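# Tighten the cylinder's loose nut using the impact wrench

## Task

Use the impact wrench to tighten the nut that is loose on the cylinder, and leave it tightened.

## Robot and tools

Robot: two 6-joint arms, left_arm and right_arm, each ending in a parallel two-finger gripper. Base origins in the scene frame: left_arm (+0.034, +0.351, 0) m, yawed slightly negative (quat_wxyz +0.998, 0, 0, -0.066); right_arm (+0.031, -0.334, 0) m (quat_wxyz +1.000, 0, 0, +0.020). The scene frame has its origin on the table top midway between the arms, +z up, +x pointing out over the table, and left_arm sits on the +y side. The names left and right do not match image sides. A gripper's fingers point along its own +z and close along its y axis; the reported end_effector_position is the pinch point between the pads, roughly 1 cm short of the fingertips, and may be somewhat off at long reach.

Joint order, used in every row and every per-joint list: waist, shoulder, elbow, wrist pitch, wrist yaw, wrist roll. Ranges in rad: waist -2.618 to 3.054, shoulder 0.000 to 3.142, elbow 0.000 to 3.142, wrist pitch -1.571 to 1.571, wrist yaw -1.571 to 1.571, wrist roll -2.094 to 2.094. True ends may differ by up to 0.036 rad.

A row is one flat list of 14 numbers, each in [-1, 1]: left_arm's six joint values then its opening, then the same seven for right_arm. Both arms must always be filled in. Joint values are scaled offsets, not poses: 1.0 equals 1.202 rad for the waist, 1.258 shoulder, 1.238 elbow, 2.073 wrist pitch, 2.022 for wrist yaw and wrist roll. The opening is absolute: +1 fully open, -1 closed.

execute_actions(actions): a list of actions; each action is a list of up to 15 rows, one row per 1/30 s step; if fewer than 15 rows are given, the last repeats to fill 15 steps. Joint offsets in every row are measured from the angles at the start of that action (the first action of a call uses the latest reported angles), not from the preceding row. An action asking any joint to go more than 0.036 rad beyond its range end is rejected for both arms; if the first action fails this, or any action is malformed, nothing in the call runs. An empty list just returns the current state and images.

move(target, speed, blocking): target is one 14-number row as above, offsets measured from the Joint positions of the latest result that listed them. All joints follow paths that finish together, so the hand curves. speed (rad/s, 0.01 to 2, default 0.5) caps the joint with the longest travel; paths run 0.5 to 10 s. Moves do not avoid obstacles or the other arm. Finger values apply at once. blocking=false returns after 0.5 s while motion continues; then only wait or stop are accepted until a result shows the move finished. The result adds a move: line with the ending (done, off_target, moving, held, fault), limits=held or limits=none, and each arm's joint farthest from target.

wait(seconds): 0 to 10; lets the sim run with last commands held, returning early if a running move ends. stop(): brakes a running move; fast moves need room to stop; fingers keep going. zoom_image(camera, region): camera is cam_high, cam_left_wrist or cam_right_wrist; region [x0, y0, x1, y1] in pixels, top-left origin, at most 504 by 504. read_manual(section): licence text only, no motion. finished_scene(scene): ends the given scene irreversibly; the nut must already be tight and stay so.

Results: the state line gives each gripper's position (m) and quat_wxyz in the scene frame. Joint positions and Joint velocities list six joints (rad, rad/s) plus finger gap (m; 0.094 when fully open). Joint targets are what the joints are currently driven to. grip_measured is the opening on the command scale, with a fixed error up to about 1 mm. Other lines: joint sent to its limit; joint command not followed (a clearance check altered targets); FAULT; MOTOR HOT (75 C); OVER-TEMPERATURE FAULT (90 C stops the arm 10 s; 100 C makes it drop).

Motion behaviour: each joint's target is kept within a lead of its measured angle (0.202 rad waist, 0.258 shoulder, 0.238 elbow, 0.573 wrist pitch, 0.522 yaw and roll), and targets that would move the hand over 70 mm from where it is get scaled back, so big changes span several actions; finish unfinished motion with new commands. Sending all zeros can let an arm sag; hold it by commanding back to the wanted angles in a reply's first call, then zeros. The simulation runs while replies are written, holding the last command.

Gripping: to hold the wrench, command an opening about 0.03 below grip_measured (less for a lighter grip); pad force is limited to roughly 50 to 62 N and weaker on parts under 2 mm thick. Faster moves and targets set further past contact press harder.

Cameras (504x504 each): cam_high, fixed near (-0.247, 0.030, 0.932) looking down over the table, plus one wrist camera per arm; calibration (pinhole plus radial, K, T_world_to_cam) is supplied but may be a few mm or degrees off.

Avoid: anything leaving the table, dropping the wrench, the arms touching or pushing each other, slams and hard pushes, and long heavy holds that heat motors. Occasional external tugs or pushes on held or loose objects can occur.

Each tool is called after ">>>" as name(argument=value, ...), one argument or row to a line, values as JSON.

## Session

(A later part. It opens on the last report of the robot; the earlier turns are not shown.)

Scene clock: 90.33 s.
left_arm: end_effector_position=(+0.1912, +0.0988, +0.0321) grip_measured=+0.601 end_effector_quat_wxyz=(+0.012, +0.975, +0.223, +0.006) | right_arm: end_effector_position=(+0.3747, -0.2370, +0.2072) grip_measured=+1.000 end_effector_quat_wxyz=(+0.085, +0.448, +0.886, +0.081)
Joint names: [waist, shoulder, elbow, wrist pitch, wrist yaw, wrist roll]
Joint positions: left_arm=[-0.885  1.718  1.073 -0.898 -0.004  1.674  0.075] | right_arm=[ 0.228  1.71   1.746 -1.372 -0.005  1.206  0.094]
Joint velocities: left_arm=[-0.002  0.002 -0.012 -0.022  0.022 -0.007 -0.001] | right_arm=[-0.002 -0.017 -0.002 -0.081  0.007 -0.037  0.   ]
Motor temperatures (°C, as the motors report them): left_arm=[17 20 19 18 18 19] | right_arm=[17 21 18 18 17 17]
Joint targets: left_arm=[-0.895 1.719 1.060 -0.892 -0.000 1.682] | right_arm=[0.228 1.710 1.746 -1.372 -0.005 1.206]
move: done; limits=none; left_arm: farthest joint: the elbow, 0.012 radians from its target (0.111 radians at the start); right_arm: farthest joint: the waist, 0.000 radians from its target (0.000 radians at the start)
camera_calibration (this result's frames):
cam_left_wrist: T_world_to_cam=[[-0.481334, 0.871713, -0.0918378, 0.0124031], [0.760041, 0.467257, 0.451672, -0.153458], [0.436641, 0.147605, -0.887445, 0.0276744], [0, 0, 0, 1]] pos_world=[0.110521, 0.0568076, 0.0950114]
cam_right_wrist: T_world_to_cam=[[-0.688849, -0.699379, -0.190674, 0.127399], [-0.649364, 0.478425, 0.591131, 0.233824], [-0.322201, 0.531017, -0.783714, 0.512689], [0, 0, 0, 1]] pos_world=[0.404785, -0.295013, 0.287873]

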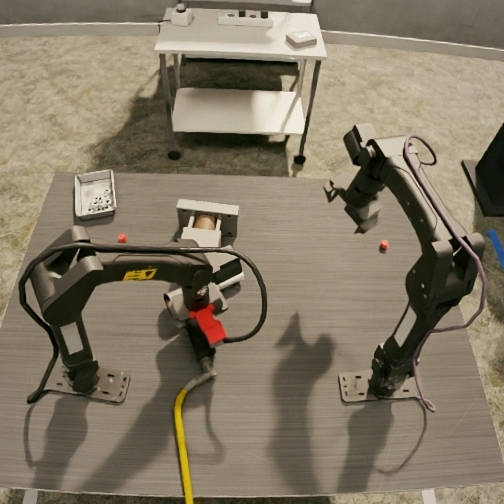

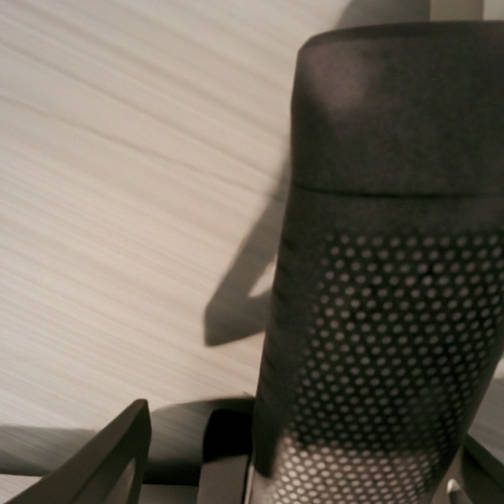

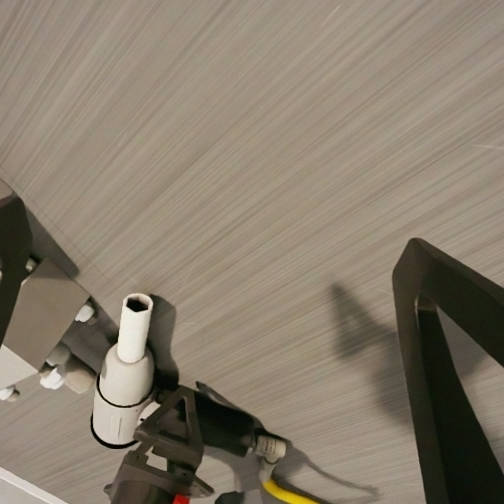

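>>> move(
  target=[0,0,-0.033,0,0,0,0.6, 0,0,0,0,0,0,1],
  speed=0.1,
)

>>> execute_actions(
  actions=[
    [[0,0,0,0,0,0,0.5,0,0,0,0,0,0,1],[0,0,0,0,0,0,0.47,0,0,0,0,0,0,1],[0,0,0,0,0,0,0.44,0,0,0,0,0,0,1],[0,0,0,0,0,0,0.41,0,0,0,0,0,0,1],[0,0,0,0,0,0,0.38,0,0,0,0,0,0,1],[0,0,0,0,0,0,0.35,0,0,0,0,0,0,1],[0,0,0,0,0,0,0.32,0,0,0,0,0,0,1],[0,0,0,0,0,0,0.29,0,0,0,0,0,0,1],[0,0,0,0,0,0,0.26,0,0,0,0,0,0,1],[0,0,0,0,0,0,0.23,0,0,0,0,0,0,1],[0,0,0,0,0,0,0.2,0,0,0,0,0,0,1]],
  ],
)

Scene clock: 95.57 s.
left_arm: end_effector_position=(+0.1866, +0.1073, +0.0253) grip_measured=+0.601 end_effector_quat_wxyz=(-0.001, +0.975, +0.223, +0.003) | right_arm: end_effector_position=(+0.3747, -0.2370, +0.2072) grip_measured=+1.000 end_effector_quat_wxyz=(+0.085, +0.448, +0.886, +0.081)
Joint names: [waist, shoulder, elbow, wrist pitch, wrist yaw, wrist roll]
Joint positions: left_arm=[-0.885  1.718  1.044 -0.896 -0.007  1.674  0.075] | right_arm=[ 0.228  1.71   1.746 -1.372 -0.005  1.206  0.094]
Joint velocities: left_arm=[-0.002  0.002  0.002 -0.007 -0.007 -0.007  0.   ] | right_arm=[ 0.012 -0.012 -0.022  0.066  0.051 -0.037 -0.001]
Motor temperatures (°C, as the motors report them): left_arm=[17 20 19 18 18 19] | right_arm=[17 21 18 18 17 17]
Joint targets: left_arm=[-0.885 1.718 1.032 -0.899 -0.004 1.674] | right_arm=[0.228 1.710 1.746 -1.372 -0.005 1.206]
move: done; limits=none; left_arm: farthest joint: the elbow, 0.011 radians from its target (0.040 radians at the start); right_arm: farthest joint: the waist, 0.000 radians from its target (0.000 radians at the start)
camera_calibration (this result's frames):
cam_left_wrist: T_world_to_cam=[[-0.481947, 0.873807, -0.0647195, 0.00130085], [0.765458, 0.455828, 0.454197, -0.150725], [0.426382, 0.169359, -0.888547, 0.0220388], [0, 0, 0, 1]] pos_world=[0.106603, 0.0638354, 0.0881255]
cam_right_wrist: T_world_to_cam=[[-0.688849, -0.699379, -0.190674, 0.127399], [-0.649364, 0.478425, 0.591131, 0.233824], [-0.322201, 0.531017, -0.783714, 0.512689], [0, 0, 0, 1]] pos_world=[0.404785, -0.295013, 0.287873]

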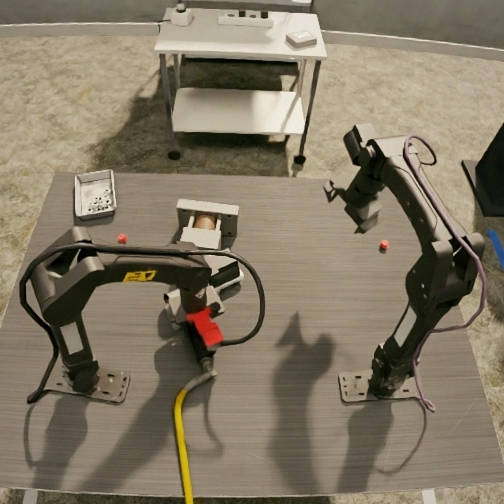

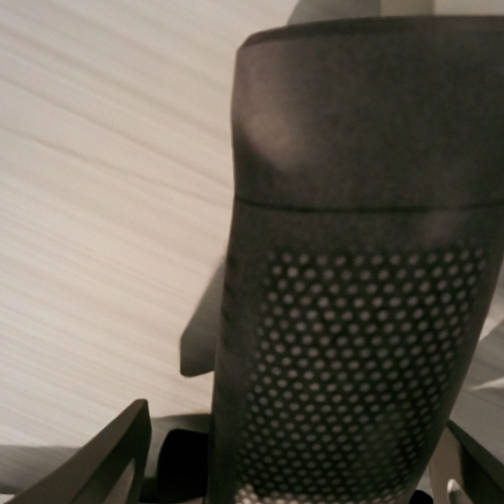

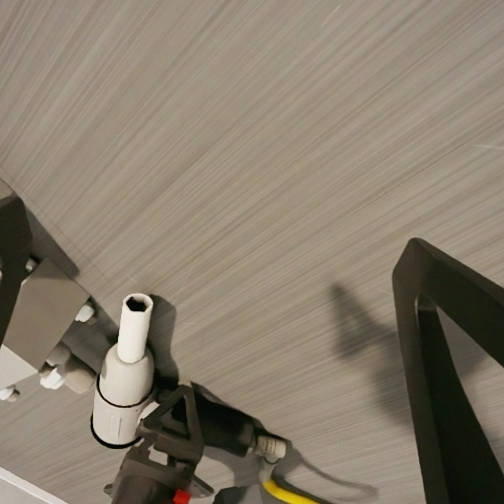

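Scene clock: 96.07 s.
left_arm: end_effector_position=(+0.1879, +0.1061, +0.0253) grip_measured=+0.204 end_effector_quat_wxyz=(+0.002, +0.975, +0.222, +0.006) | right_arm: end_effector_position=(+0.3747, -0.2370, +0.2072) grip_measured=+1.000 end_effector_quat_wxyz=(+0.085, +0.448, +0.886, +0.081)
Joint names: [waist, shoulder, elbow, wrist pitch, wrist yaw, wrist roll]
Joint positions: left_arm=[-0.885  1.718  1.044 -0.889 -0.01   1.675  0.057] | right_arm=[ 0.228  1.71   1.746 -1.372 -0.005  1.206  0.094]
Joint velocities: left_arm=[-0.007 -0.012 -0.007  0.095 -0.037  0.007 -0.   ] | right_arm=[-0.017  0.012  0.007  0.007 -0.051 -0.066 -0.002]
Motor temperatures (°C, as the motors report them): left_arm=[17 20 19 18 18 19] | right_arm=[17 21 18 18 17 17]
Joint targets: left_arm=[-0.885 1.718 1.044 -0.896 -0.007 1.675] | right_arm=[0.228 1.710 1.746 -1.372 -0.005 1.206]
camera_calibration (this result's frames):
cam_left_wrist: T_world_to_cam=[[-0.481209, 0.87366, -0.0718089, 0.00313069], [0.76286, 0.457715, 0.456664, -0.150952], [0.431837, 0.164971, -0.886736, 0.0210835], [0, 0, 0, 1]] pos_world=[0.107557, 0.0628797, 0.0878548]
cam_right_wrist: T_world_to_cam=[[-0.688849, -0.699379, -0.190674, 0.127399], [-0.649364, 0.478425, 0.591131, 0.233824], [-0.322201, 0.531017, -0.783714, 0.512689], [0, 0, 0, 1]] pos_world=[0.404785, -0.295013, 0.287873]

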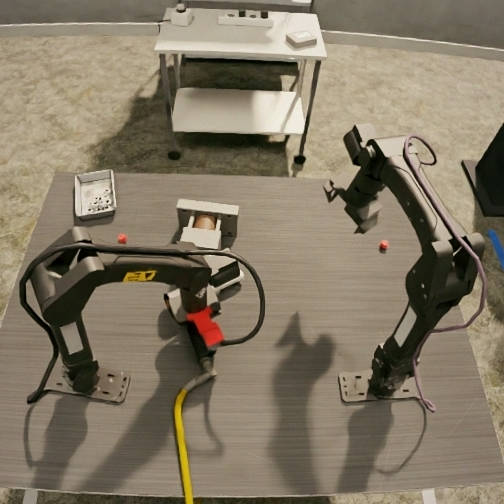

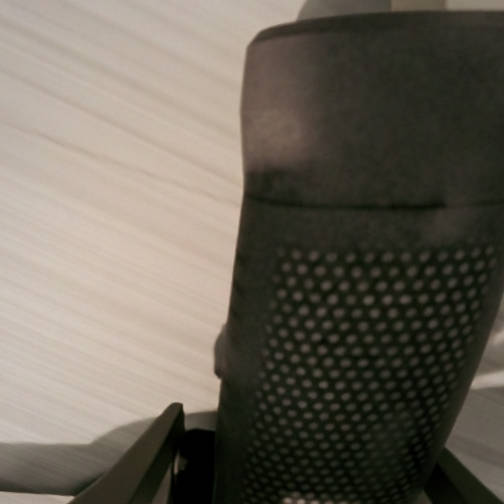

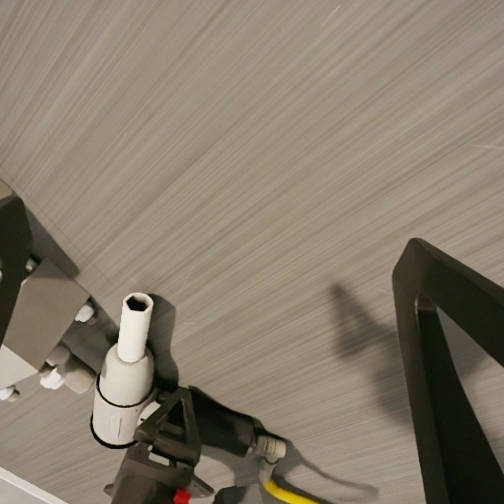

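>>> execute_actions(
  actions=[
    [[0,0,0,0,0,0,0.16,0,0,0,0,0,0,1]],
  ],
)

>>> execute_actions(
  actions=[
    [[0,0,0,0,0,0,0.12,0,0,0,0,0,0,1]],
  ],
)

>>> execute_actions(
  actions=[
    [[0,0,0,0,0,0,0.08,0,0,0,0,0,0,1]],
  ],
)

Scene clock: 99.77 s.
left_arm: end_effector_position=(+0.1877, +0.1067, +0.0253) grip_measured=+0.165 end_effector_quat_wxyz=(+0.001, +0.975, +0.222, +0.006) | right_arm: end_effector_position=(+0.3747, -0.2370, +0.2072) grip_measured=+1.000 end_effector_quat_wxyz=(+0.085, +0.448, +0.886, +0.081)
Joint names: [waist, shoulder, elbow, wrist pitch, wrist yaw, wrist roll]
Joint positions: left_arm=[-0.885  1.718  1.044 -0.892 -0.011  1.675  0.055] | right_arm=[ 0.228  1.71   1.746 -1.372 -0.005  1.206  0.094]
Joint velocities: left_arm=[ 0.017  0.002 -0.017  0.007  0.051 -0.037  0.001] | right_arm=[ 0.002 -0.017  0.002 -0.037 -0.022  0.037  0.   ]
Motor temperatures (°C, as the motors report them): left_arm=[17 21 19 18 18 19] | right_arm=[17 21 18 18 17 17]
Joint targets: left_arm=[-0.885 1.718 1.044 -0.889 -0.010 1.675] | right_arm=[0.228 1.710 1.746 -1.372 -0.005 1.206]
camera_calibration (this result's frames):
cam_left_wrist: T_world_to_cam=[[-0.481266, 0.873846, -0.0691112, 0.00238514], [0.763201, 0.456497, 0.457313, -0.151016], [0.43117, 0.167343, -0.886617, 0.0209461], [0, 0, 0, 1]] pos_world=[0.107372, 0.0633487, 0.0877973]
cam_right_wrist: T_world_to_cam=[[-0.688849, -0.699379, -0.190674, 0.127399], [-0.649364, 0.478425, 0.591131, 0.233824], [-0.322201, 0.531017, -0.783714, 0.512689], [0, 0, 0, 1]] pos_world=[0.404785, -0.295013, 0.287873]

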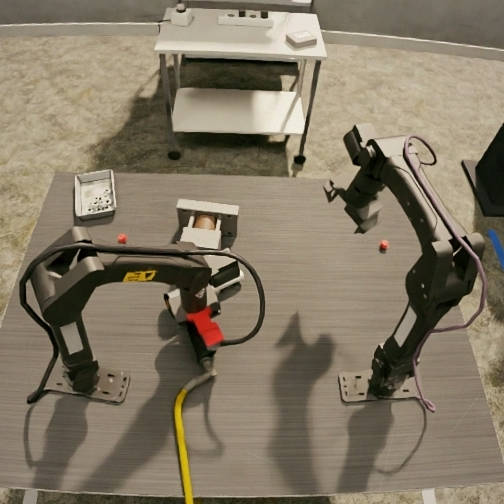

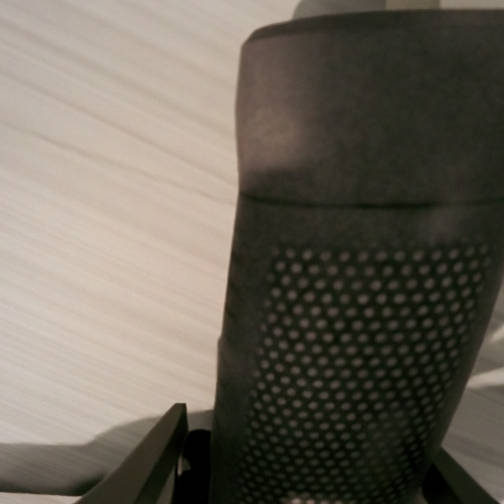

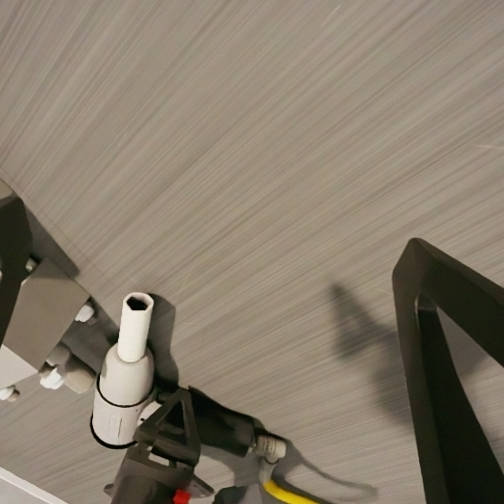

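Scene clock: 100.27 s.
left_arm: end_effector_position=(+0.1875, +0.1079, +0.0253) grip_measured=+0.125 end_effector_quat_wxyz=(-0.002, +0.975, +0.222, +0.006) | right_arm: end_effector_position=(+0.3747, -0.2370, +0.2072) grip_measured=+1.000 end_effector_quat_wxyz=(+0.085, +0.448, +0.886, +0.081)
Joint names: [waist, shoulder, elbow, wrist pitch, wrist yaw, wrist roll]
Joint positions: left_arm=[-0.885  1.718  1.044 -0.896 -0.013  1.676  0.053] | right_arm=[ 0.228  1.71   1.746 -1.372 -0.005  1.206  0.094]
Joint velocities: left_arm=[-0.002 -0.022 -0.002 -0.022 -0.051 -0.022 -0.   ] | right_arm=[-0.002 -0.007  0.012  0.022 -0.022 -0.037  0.   ]
Motor temperatures (°C, as the motors report them): left_arm=[17 21 19 18 18 19] | right_arm=[17 21 18 18 17 17]
Joint targets: left_arm=[-0.885 1.718 1.044 -0.892 -0.010 1.675] | right_arm=[0.228 1.710 1.746 -1.372 -0.005 1.206]
camera_calibration (this result's frames):
cam_left_wrist: T_world_to_cam=[[-0.48028, 0.874747, -0.0644032, 0.000826972], [0.76378, 0.453194, 0.459626, -0.151237], [0.431244, 0.17156, -0.885774, 0.0203379], [0, 0, 0, 1]] pos_world=[0.107139, 0.0643272, 0.0875807]
cam_right_wrist: T_world_to_cam=[[-0.688849, -0.699379, -0.190674, 0.127399], [-0.649364, 0.478425, 0.591131, 0.233824], [-0.322201, 0.531017, -0.783714, 0.512689], [0, 0, 0, 1]] pos_world=[0.404785, -0.295013, 0.287873]

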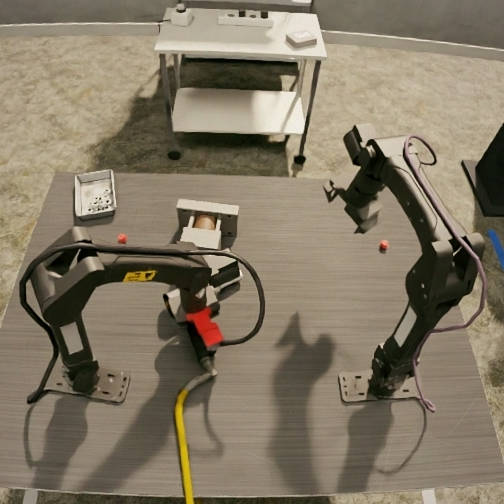

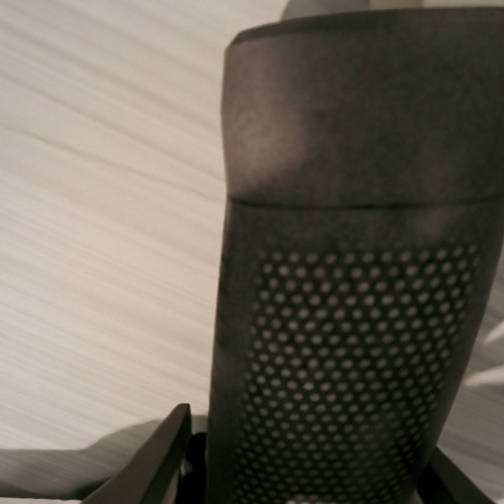

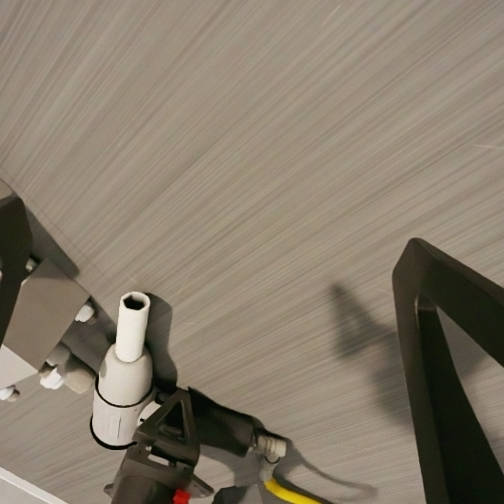

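Scene clock: 100.77 s.
left_arm: end_effector_position=(+0.1876, +0.1060, +0.0248) grip_measured=+0.083 end_effector_quat_wxyz=(-0.001, +0.977, +0.211, +0.008) | right_arm: end_effector_position=(+0.3747, -0.2370, +0.2072) grip_measured=+1.000 end_effector_quat_wxyz=(+0.085, +0.448, +0.886, +0.081)
Joint names: [waist, shoulder, elbow, wrist pitch, wrist yaw, wrist roll]
Joint positions: left_arm=[-0.89   1.721  1.046 -0.891 -0.016  1.693  0.051] | right_arm=[ 0.228  1.71   1.746 -1.372 -0.005  1.206  0.094]
Joint velocities: left_arm=[-0.012 -0.017 -0.017  0.139  0.007  0.051  0.001] | right_arm=[-0.002  0.002 -0.027  0.007 -0.007 -0.037  0.   ]
Motor temperatures (°C, as the motors report them): left_arm=[17 21 19 18 18 19] | right_arm=[17 21 18 18 17 17]
Joint targets: left_arm=[-0.885 1.717 1.044 -0.896 -0.013 1.676] | right_arm=[0.228 1.710 1.746 -1.372 -0.005 1.206]
camera_calibration (this result's frames):
cam_left_wrist: T_world_to_cam=[[-0.460535, 0.88508, -0.0673885, -0.0021882], [0.771641, 0.436719, 0.462435, -0.150046], [0.438722, 0.160968, -0.884089, 0.0198524], [0, 0, 0, 1]] pos_world=[0.106065, 0.0642692, 0.0867906]
cam_right_wrist: T_world_to_cam=[[-0.688849, -0.699379, -0.190674, 0.127399], [-0.649364, 0.478425, 0.591131, 0.233824], [-0.322201, 0.531017, -0.783714, 0.512689], [0, 0, 0, 1]] pos_world=[0.404785, -0.295013, 0.287873]

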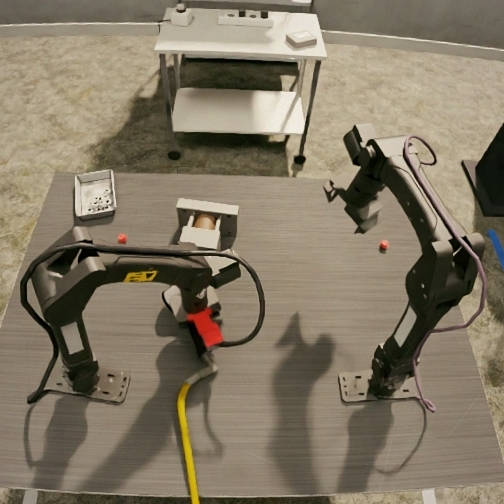

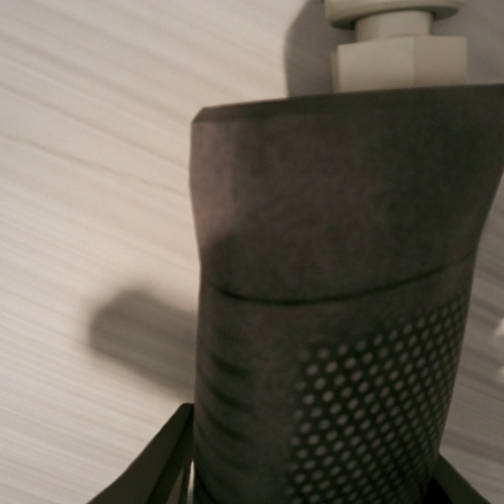

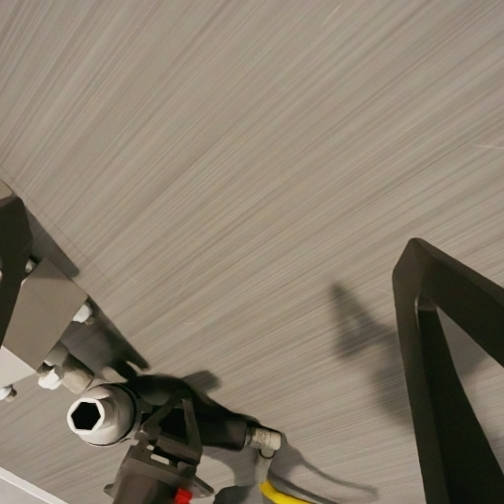

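>>> wait(
  seconds=0.5,
)

>>> zoom_image(
  camera="cam_right_wrist",
  region=[0, 254, 300, 504],
)

Scene clock: 104.77 s.
left_arm: end_effector_position=(+0.1881, +0.1053, +0.0247) grip_measured=+0.083 end_effector_quat_wxyz=(+0.001, +0.978, +0.210, +0.009) | right_arm: end_effector_position=(+0.3747, -0.2370, +0.2072) grip_measured=+1.000 end_effector_quat_wxyz=(+0.085, +0.448, +0.886, +0.081)
Joint names: [waist, shoulder, elbow, wrist pitch, wrist yaw, wrist roll]
Joint positions: left_arm=[-0.89   1.722  1.046 -0.888 -0.016  1.696  0.051] | right_arm=[ 0.228  1.71   1.746 -1.372 -0.005  1.206  0.094]
Joint velocities: left_arm=[ 0.002 -0.017  0.007 -0.007  0.037  0.051 -0.001] | right_arm=[-0.002  0.007 -0.017 -0.007 -0.022 -0.051 -0.001]
Motor temperatures (°C, as the motors report them): left_arm=[17 21 19 18 18 19] | right_arm=[17 21 19 18 17 17]
Joint targets: left_arm=[-0.885 1.717 1.044 -0.896 -0.013 1.676] | right_arm=[0.228 1.710 1.746 -1.372 -0.005 1.206]
wait: 0.50 s; at rest from the start
camera_calibration (this result's frames):
cam_left_wrist: T_world_to_cam=[[-0.458062, 0.88613, -0.0703814, -0.00188264], [0.772076, 0.435842, 0.462536, -0.150016], [0.440542, 0.15753, -0.883803, 0.0197033], [0, 0, 0, 1]] pos_world=[0.106281, 0.0639478, 0.0866692]
cam_right_wrist: T_world_to_cam=[[-0.688849, -0.699379, -0.190674, 0.127399], [-0.649364, 0.478425, 0.591131, 0.233824], [-0.322201, 0.531017, -0.783714, 0.512689], [0, 0, 0, 1]] pos_world=[0.404785, -0.295013, 0.287873]

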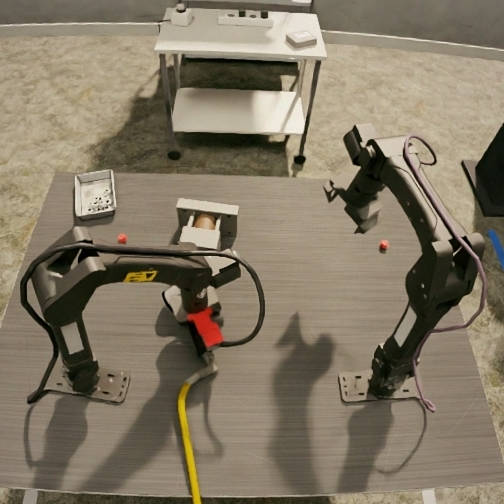

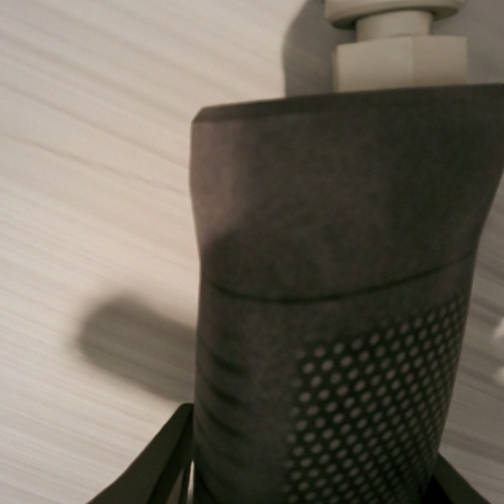

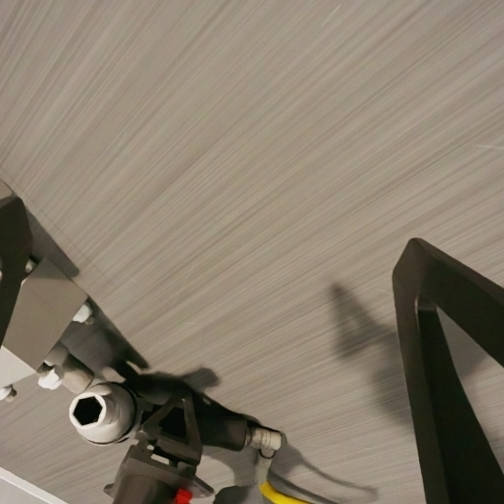

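Region (0, 254, 300, 504) of cam_right_wrist's 504x504 image, scaled by 1.680, with more detail than that image has.

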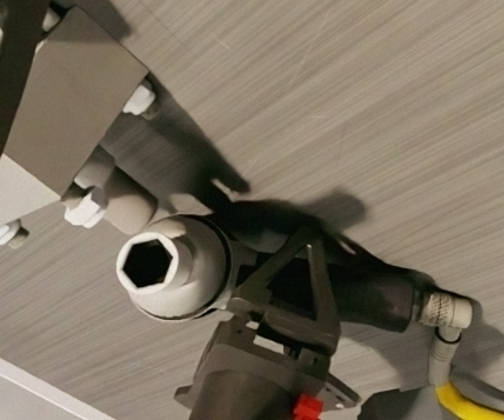

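>>> execute_actions(
  actions=[
    [[0,0,0,0,0,0,0.12,0,0,0,0,0,0,1]],
    [[0,0,0,0,0,0,0.17,0,0,0,0,0,0,1]],
    [[0,0,0,0,0,0,0.23,0,0,0,0,0,0,1]],
    [[0,0,0,0,0,0,0.32,0,0,0,0,0,0,1]],
    [[0,0,0,0,0,0,0.5,0,0,0,0,0,0,1]],
  ],
)

Scene clock: 111.00 s.
left_arm: end_effector_position=(+0.1905, +0.0966, +0.0237) grip_measured=+0.499 end_effector_quat_wxyz=(+0.018, +0.979, +0.201, +0.008) | right_arm: end_effector_position=(+0.3747, -0.2370, +0.2072) grip_measured=+1.000 end_effector_quat_wxyz=(+0.085, +0.448, +0.886, +0.081)
Joint names: [waist, shoulder, elbow, wrist pitch, wrist yaw, wrist roll]
Joint positions: left_arm=[-0.891  1.726  1.046 -0.851 -0.003  1.713  0.07 ] | right_arm=[ 0.228  1.71   1.746 -1.372 -0.005  1.206  0.094]
Joint velocities: left_arm=[-0.022  0.027 -0.007 -0.007  0.022  0.022  0.   ] | right_arm=[-0.032 -0.017 -0.012 -0.007 -0.051 -0.007  0.   ]
Motor temperatures (°C, as the motors report them): left_arm=[17 21 19 18 18 19] | right_arm=[17 21 19 19 17 17]
Joint targets: left_arm=[-0.891 1.726 1.046 -0.851 0.000 1.713] | right_arm=[0.228 1.710 1.746 -1.372 -0.005 1.206]
camera_calibration (this result's frames):
cam_left_wrist: T_world_to_cam=[[-0.441698, 0.891181, -0.103431, 0.00406734], [0.777255, 0.437692, 0.451996, -0.148531], [0.448081, 0.119253, -0.886003, 0.021475], [0, 0, 0, 1]] pos_world=[0.107621, 0.0588253, 0.0865832]
cam_right_wrist: T_world_to_cam=[[-0.688849, -0.699379, -0.190674, 0.127399], [-0.649364, 0.478425, 0.591131, 0.233824], [-0.322201, 0.531017, -0.783714, 0.512689], [0, 0, 0, 1]] pos_world=[0.404785, -0.295013, 0.287873]

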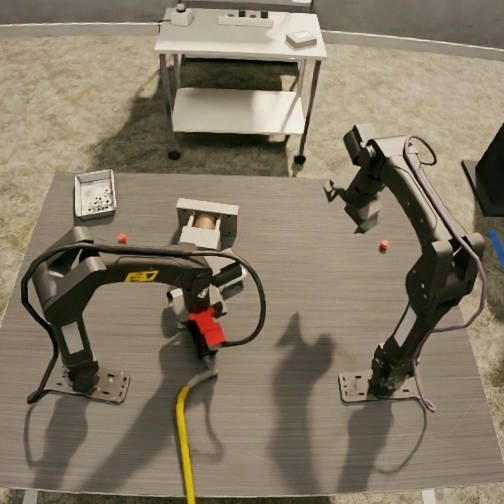

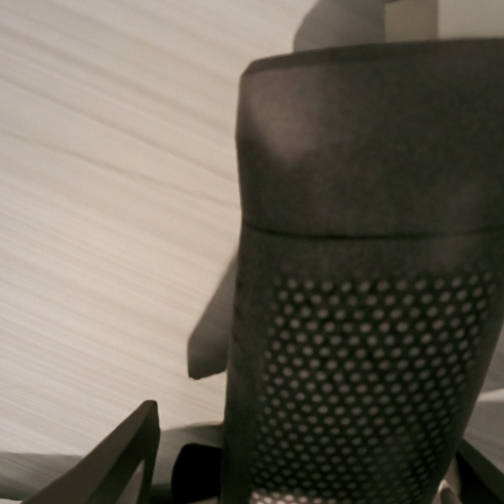

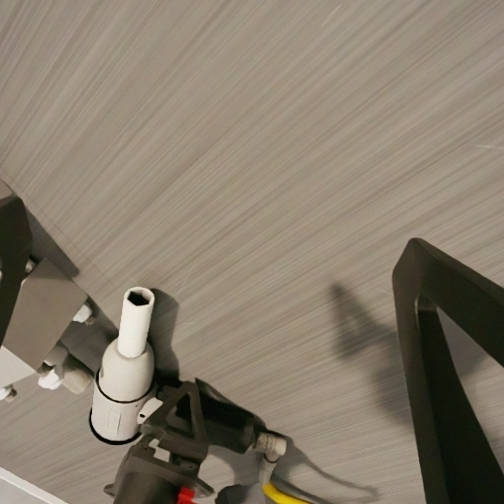

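>>> execute_actions(
  actions=[
    [[0,0,0,-0.02,0,0,0.3,0,0,0,0,0,0,1]],
    [[0,0,0,0,0,0,0.2,0,0,0,0,0,0,1]],
    [[0,0,0,0,0,0,0.15,0,0,0,0,0,0,1]],
  ],
)

>>> move(
  target=[-0.3,0,0.01,0,0,-0.2,0.15, 0,0,0,0,0,0,1],
  speed=0.15,
)

Scene clock: 115.70 s.
left_arm: end_effector_position=(+0.1894, +0.0991, +0.0237) grip_measured=+0.155 end_effector_quat_wxyz=(+0.013, +0.980, +0.201, +0.007) | right_arm: end_effector_position=(+0.3747, -0.2370, +0.2072) grip_measured=+1.000 end_effector_quat_wxyz=(+0.085, +0.448, +0.886, +0.081)
Joint names: [waist, shoulder, elbow, wrist pitch, wrist yaw, wrist roll]
Joint positions: left_arm=[-0.891  1.726  1.046 -0.862 -0.005  1.714  0.054] | right_arm=[ 0.228  1.71   1.746 -1.372 -0.005  1.206  0.094]
Joint velocities: left_arm=[-0.007 -0.017  0.012 -0.022  0.007 -0.037  0.001] | right_arm=[-0.012  0.007 -0.012  0.081  0.007 -0.037  0.   ]
Motor temperatures (°C, as the motors report them): left_arm=[17 21 19 18 18 19] | right_arm=[17 21 19 19 17 17]
Joint targets: left_arm=[-0.891 1.726 1.046 -0.858 -0.005 1.714] | right_arm=[0.228 1.710 1.746 -1.372 -0.005 1.206]
camera_calibration (this result's frames):
cam_left_wrist: T_world_to_cam=[[-0.441439, 0.892496, -0.0926382, 0.00095842], [0.779175, 0.432482, 0.453702, -0.148663], [0.444991, 0.1281, -0.886326, 0.0212821], [0, 0, 0, 1]] pos_world=[0.106787, 0.0607125, 0.0864003]
cam_right_wrist: T_world_to_cam=[[-0.688849, -0.699379, -0.190674, 0.127399], [-0.649364, 0.478425, 0.591131, 0.233824], [-0.322201, 0.531017, -0.783714, 0.512689], [0, 0, 0, 1]] pos_world=[0.404785, -0.295013, 0.287873]

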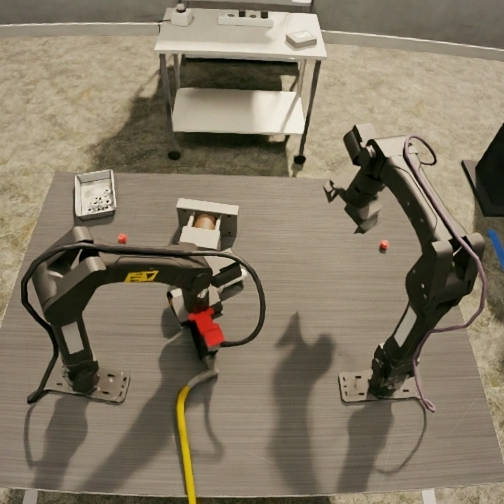

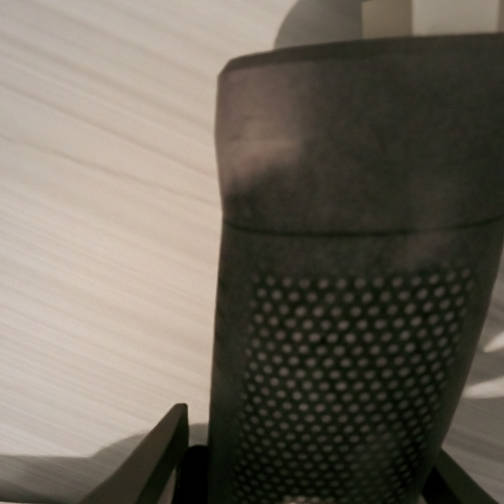

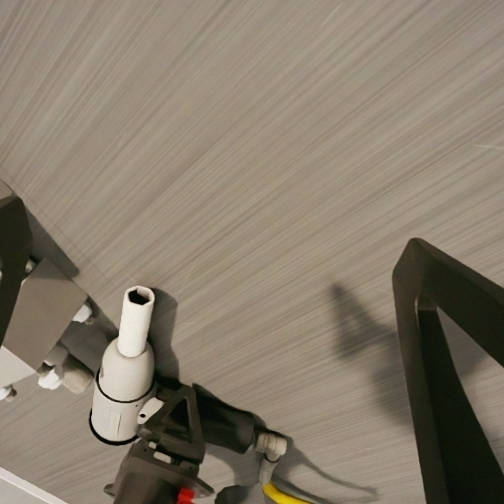

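Scene clock: 118.77 s.
left_arm: end_effector_position=(+0.1174, +0.0682, +0.0248) grip_measured=+0.154 end_effector_quat_wxyz=(+0.011, +0.973, +0.224, +0.057) | right_arm: end_effector_position=(+0.3747, -0.2370, +0.2072) grip_measured=+1.000 end_effector_quat_wxyz=(+0.085, +0.448, +0.886, +0.081)
Joint names: [waist, shoulder, elbow, wrist pitch, wrist yaw, wrist roll]
Joint positions: left_arm=[-1.223  1.726  1.046 -0.87  -0.114  1.335  0.054] | right_arm=[ 0.228  1.71   1.746 -1.372 -0.005  1.206  0.094]
Joint velocities: left_arm=[ 0.012 -0.017 -0.012 -0.037 -0.022 -0.081 -0.001] | right_arm=[ 0.017  0.002 -0.017  0.022 -0.051 -0.022 -0.   ]
Motor temperatures (°C, as the motors report them): left_arm=[17 21 19 18 19 19] | right_arm=[17 21 19 19 17 17]
Joint targets: left_arm=[-1.251 1.726 1.058 -0.862 -0.005 1.309] | right_arm=[0.228 1.710 1.746 -1.372 -0.005 1.206]
move: off_target (left_arm); limits=none; left_arm: farthest joint: the wrist yaw, 0.109 radians from its target (0.000 radians at the start); right_arm: farthest joint: the waist, 0.000 radians from its target (0.000 radians at the start)
camera_calibration (this result's frames):
cam_left_wrist: T_world_to_cam=[[-0.475209, 0.872115, -0.116586, 0.00274746], [0.709583, 0.458206, 0.535294, -0.0752766], [0.520259, 0.171649, -0.836581, 0.0452464], [0, 0, 0, 1]] pos_world=[0.0311807, 0.0243296, 0.0784678]
cam_right_wrist: T_world_to_cam=[[-0.688849, -0.699379, -0.190674, 0.127399], [-0.649364, 0.478425, 0.591131, 0.233824], [-0.322201, 0.531017, -0.783714, 0.512689], [0, 0, 0, 1]] pos_world=[0.404785, -0.295013, 0.287873]

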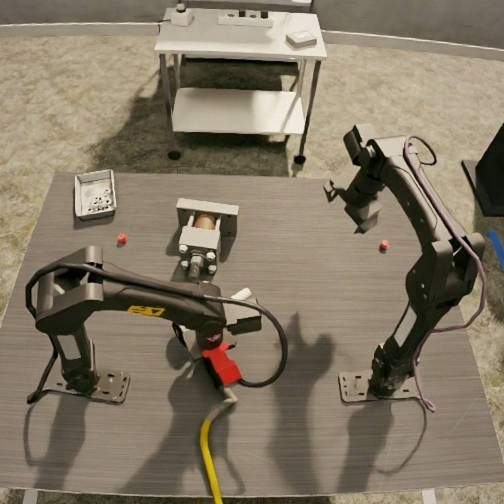

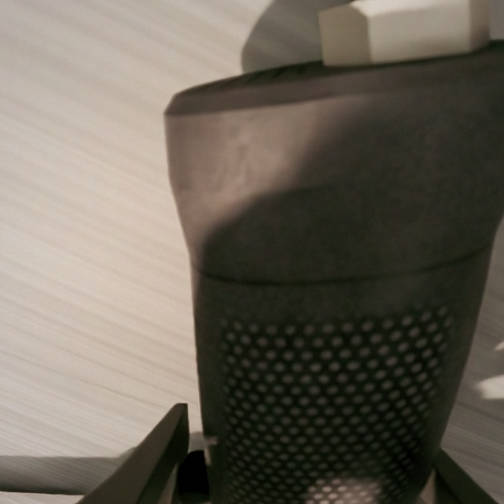

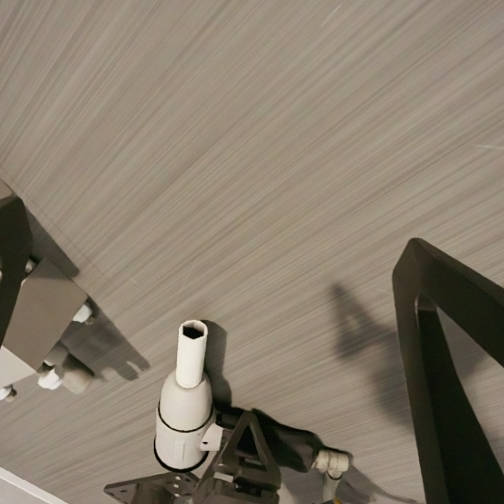

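>>> move(
  target=[0,0,0,0,0,0,0.6, 0,0,0,0,0,0,1],
)

>>> move(
  target=[0,-0.12,0.3,-0.25,0.06,0,1, 0,0,0,0,0,0,1],
  speed=0.4,
)

>>> move(
  target=[0.5,-0.2,-0.1,0,0,0,1, 0,0,0,0,0,0,1],
  speed=0.6,
)

>>> zoom_image(
  camera="cam_high",
  region=[120, 190, 320, 410],
)

Scene clock: 123.30 s.
left_arm: end_effector_position=(+0.1188, +0.0664, +0.0248) grip_measured=+0.599 end_effector_quat_wxyz=(+0.015, +0.973, +0.224, +0.059) | right_arm: end_effector_position=(+0.3747, -0.2370, +0.2072) grip_measured=+1.000 end_effector_quat_wxyz=(+0.085, +0.448, +0.886, +0.081)
Joint names: [waist, shoulder, elbow, wrist pitch, wrist yaw, wrist roll]
Joint positions: left_arm=[-1.222  1.726  1.046 -0.862 -0.119  1.335  0.075] | right_arm=[ 0.228  1.71   1.746 -1.372 -0.005  1.206  0.094]
Joint velocities: left_arm=[-0.007  0.002 -0.002 -0.051 -0.051 -0.051 -0.   ] | right_arm=[ 0.002 -0.007 -0.012 -0.051  0.051  0.081  0.   ]
Motor temperatures (°C, as the motors report them): left_arm=[17 21 19 18 19 19] | right_arm=[17 21 19 19 17 17]
Joint targets: left_arm=[-1.223 1.726 1.046 -0.870 -0.114 1.335] | right_arm=[0.228 1.710 1.746 -1.372 -0.005 1.206]
move: done; limits=none; left_arm: farthest joint: the wrist pitch, 0.008 radians from its target (0.000 radians at the start); right_arm: farthest joint: the waist, 0.000 radians from its target (0.000 radians at the start)
camera_calibration (this result's frames):
cam_left_wrist: T_world_to_cam=[[-0.474487, 0.871247, -0.125663, 0.00517957], [0.705806, 0.461861, 0.537143, -0.0753827], [0.526023, 0.166173, -0.834078, 0.0444474], [0, 0, 0, 1]] pos_world=[0.0322828, 0.0229176, 0.0782147]
cam_right_wrist: T_world_to_cam=[[-0.688849, -0.699379, -0.190674, 0.127399], [-0.649364, 0.478425, 0.591131, 0.233824], [-0.322201, 0.531017, -0.783714, 0.512689], [0, 0, 0, 1]] pos_world=[0.404785, -0.295013, 0.287873]

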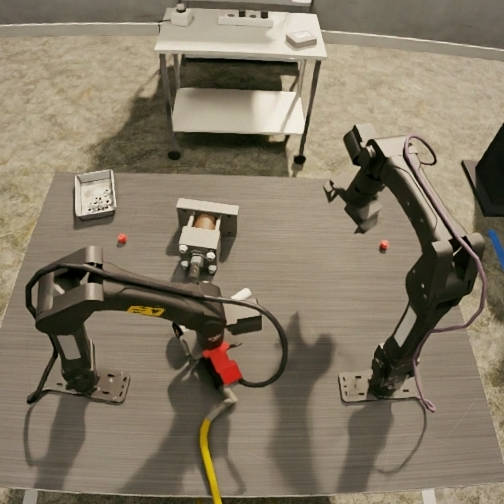

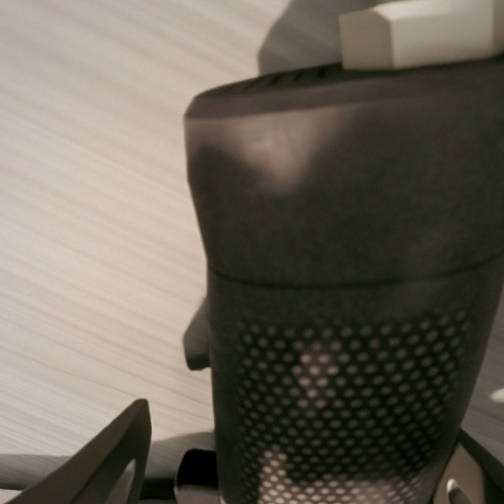

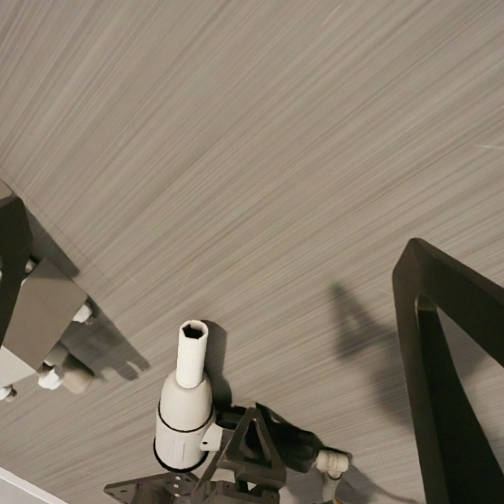

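Scene clock: 125.30 s.
left_arm: end_effector_position=(+0.0966, +0.0805, +0.1431) grip_measured=+1.000 end_effector_quat_wxyz=(+0.000, +0.975, +0.224, +0.007) | right_arm: end_effector_position=(+0.3747, -0.2370, +0.2072) grip_measured=+1.000 end_effector_quat_wxyz=(+0.085, +0.448, +0.886, +0.081)
Joint names: [waist, shoulder, elbow, wrist pitch, wrist yaw, wrist roll]
Joint positions: left_arm=[-1.222  1.592  1.388 -1.366 -0.014  1.335  0.094] | right_arm=[ 0.228  1.71   1.746 -1.372 -0.005  1.206  0.094]
Joint velocities: left_arm=[-0.002 -0.017  0.017 -0.007 -0.022 -0.051  0.   ] | right_arm=[-0.002 -0.017 -0.022  0.095  0.022  0.022  0.001]
Motor temperatures (°C, as the motors report them): left_arm=[17 22 19 18 19 19] | right_arm=[17 21 19 19 17 17]
Joint targets: left_arm=[-1.222 1.576 1.417 -1.380 0.002 1.335] | right_arm=[0.228 1.710 1.746 -1.372 -0.005 1.206]
move: off_target (left_arm); limits=none; left_arm: farthest joint: the elbow, 0.030 radians from its target (0.372 radians at the start); right_arm: farthest joint: the waist, 0.000 radians from its target (0.000 radians at the start)
camera_calibration (this result's frames):
cam_left_wrist: T_world_to_cam=[[-0.483771, 0.872494, -0.0686961, -0.0100752], [0.760858, 0.458062, 0.459646, -0.12364], [0.432506, 0.170096, -0.885441, 0.168565], [0, 0, 0, 1]] pos_world=[0.0162931, 0.0367533, 0.205392]
cam_right_wrist: T_world_to_cam=[[-0.688849, -0.699379, -0.190674, 0.127399], [-0.649364, 0.478425, 0.591131, 0.233824], [-0.322201, 0.531017, -0.783714, 0.512689], [0, 0, 0, 1]] pos_world=[0.404785, -0.295013, 0.287873]

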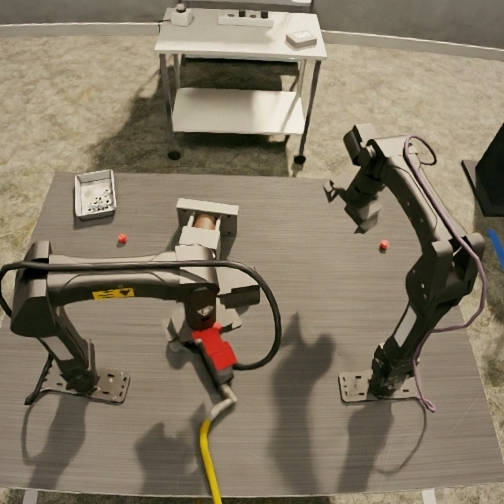

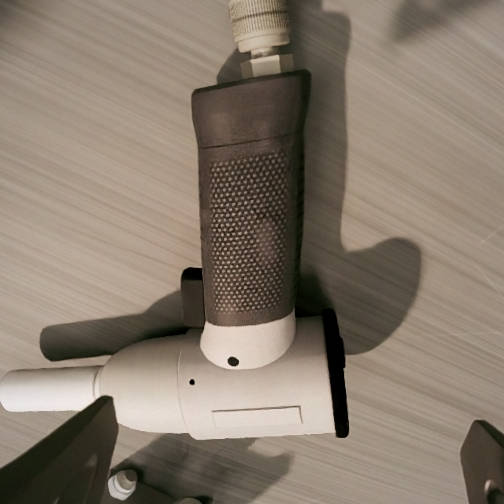

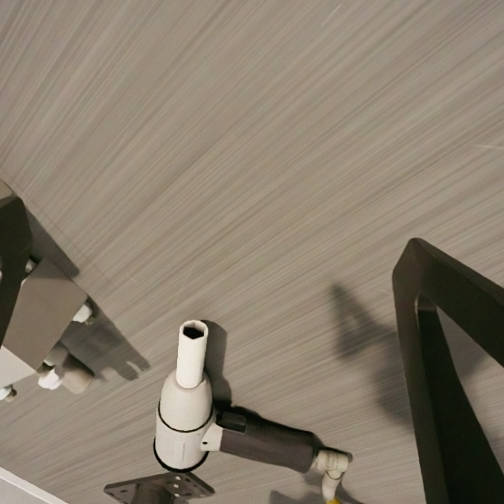

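Scene clock: 126.70 s.
left_arm: end_effector_position=(+0.2146, +0.1860, +0.1704) grip_measured=+1.000 end_effector_quat_wxyz=(+0.057, +0.864, +0.499, +0.029) | right_arm: end_effector_position=(+0.3747, -0.2370, +0.2072) grip_measured=+1.000 end_effector_quat_wxyz=(+0.085, +0.448, +0.886, +0.081)
Joint names: [waist, shoulder, elbow, wrist pitch, wrist yaw, wrist roll]
Joint positions: left_arm=[-0.628  1.359  1.278 -1.364 -0.024  1.335  0.094] | right_arm=[ 0.228  1.71   1.746 -1.372 -0.005  1.206  0.094]
Joint velocities: left_arm=[ 0.017  0.002 -0.002  0.066 -0.022  0.022  0.   ] | right_arm=[-0.002 -0.012 -0.002 -0.022  0.007 -0.007  0.   ]
Motor temperatures (°C, as the motors report them): left_arm=[17 22 19 18 19 19] | right_arm=[17 21 19 19 17 17]
Joint targets: left_arm=[-0.621 1.341 1.264 -1.366 -0.014 1.335] | right_arm=[0.228 1.710 1.746 -1.372 -0.005 1.206]
move: done; limits=none; left_arm: farthest joint: the shoulder, 0.018 radians from its target (0.252 radians at the start); right_arm: farthest joint: the waist, 0.000 radians from its target (0.000 radians at the start)
camera_calibration (this result's frames):
cam_left_wrist: T_world_to_cam=[[-0.876862, 0.441031, -0.191325, 0.142269], [0.329675, 0.841305, 0.428393, -0.247682], [0.349897, 0.312566, -0.883105, 0.114541], [0, 0, 0, 1]] pos_world=[0.166327, 0.109829, 0.234476]
cam_right_wrist: T_world_to_cam=[[-0.688849, -0.699379, -0.190674, 0.127399], [-0.649364, 0.478425, 0.591131, 0.233824], [-0.322201, 0.531017, -0.783714, 0.512689], [0, 0, 0, 1]] pos_world=[0.404785, -0.295013, 0.287873]

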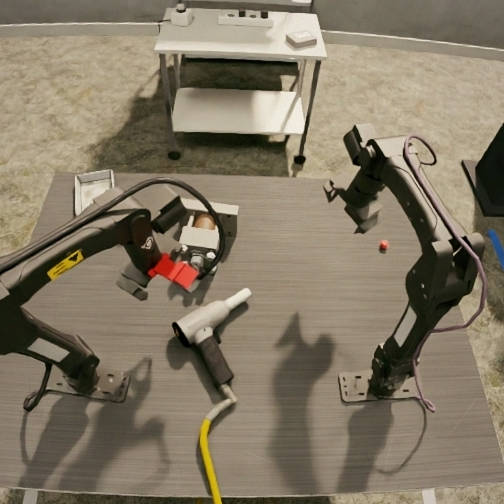

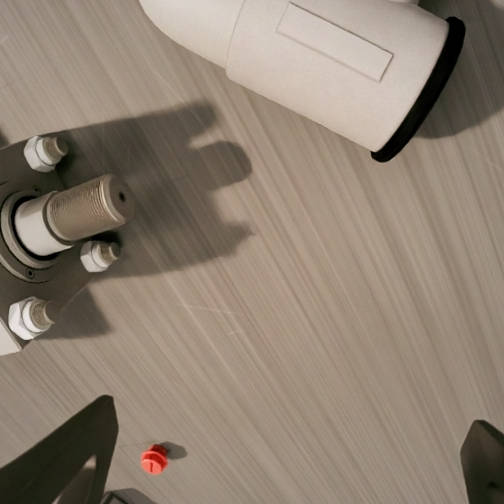

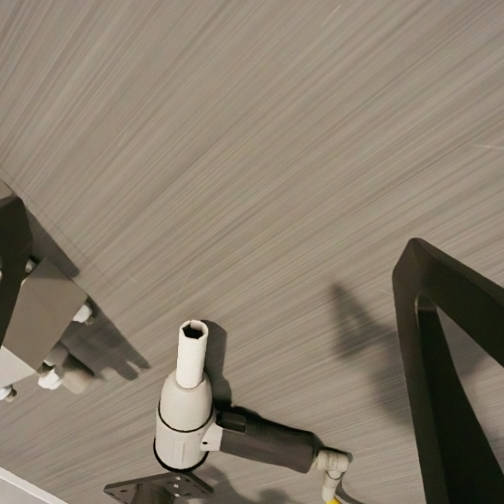

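Region (120, 190, 320, 410) of cam_high's 504x504 image, scaled by 2.291, with more detail than that image has; it fills the left 458 columns of this view, and the rest is white.

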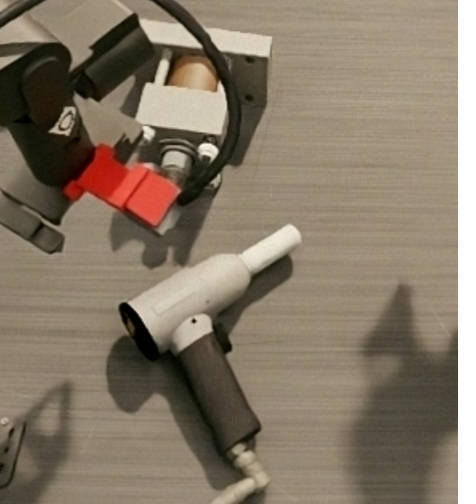

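>>> move(
  target=[-0.24,0.363,0.18,0.07,0.02,-0.728,1, 0,0,0,0,0,0,1],
  speed=0.8,
)

Scene clock: 144.07 s.
left_arm: end_effector_position=(+0.1999, +0.0648, +0.0975) grip_measured=+1.000 end_effector_quat_wxyz=(-0.010, +0.441, +0.898, +0.000) | right_arm: end_effector_position=(+0.3747, -0.2370, +0.2072) grip_measured=+1.000 end_effector_quat_wxyz=(+0.085, +0.448, +0.886, +0.081)
Joint names: [waist, shoulder, elbow, wrist pitch, wrist yaw, wrist roll]
Joint positions: left_arm=[-0.909  1.818  1.464 -1.234  0.011 -0.129  0.094] | right_arm=[ 0.228  1.71   1.746 -1.372 -0.005  1.206  0.094]
Joint velocities: left_arm=[-0.002 -0.002  0.002 -0.022  0.037 -0.022  0.   ] | right_arm=[ 0.002 -0.007  0.017 -0.007 -0.007 -0.007 -0.   ]
Motor temperatures (°C, as the motors report them): left_arm=[17 21 19 19 19 19] | right_arm=[17 21 19 19 17 17]
Joint targets: left_arm=[-0.916 1.815 1.501 -1.219 0.016 -0.137] | right_arm=[0.228 1.710 1.746 -1.372 -0.005 1.206]
move: off_target (left_arm); limits=none; left_arm: farthest joint: the elbow, 0.036 radians from its target (0.223 radians at the start); right_arm: farthest joint: the waist, 0.000 radians from its target (0.000 radians at the start)
camera_calibration (this result's frames):
cam_left_wrist: T_world_to_cam=[[-0.755432, -0.652716, -0.057309, 0.202407], [-0.598708, 0.652088, 0.465112, 0.084574], [-0.266216, 0.385672, -0.883395, 0.211675], [0, 0, 0, 1]] pos_world=[0.259891, -0.00467282, 0.159256]
cam_right_wrist: T_world_to_cam=[[-0.688849, -0.699379, -0.190674, 0.127399], [-0.649364, 0.478425, 0.591131, 0.233824], [-0.322201, 0.531017, -0.783714, 0.512689], [0, 0, 0, 1]] pos_world=[0.404785, -0.295013, 0.287873]

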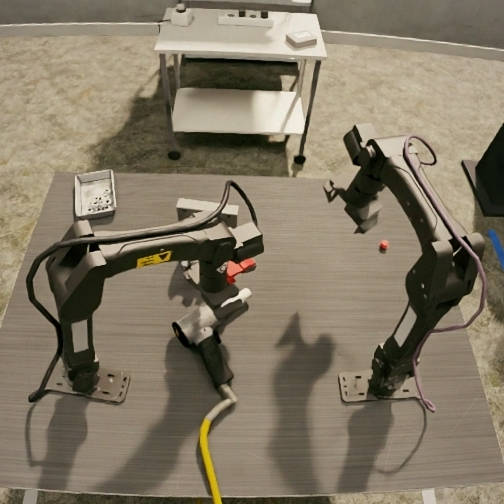

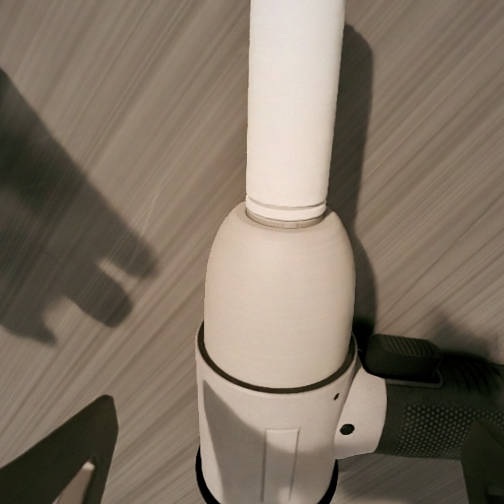

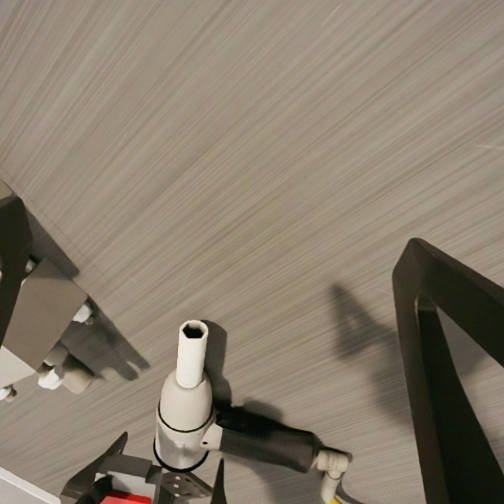

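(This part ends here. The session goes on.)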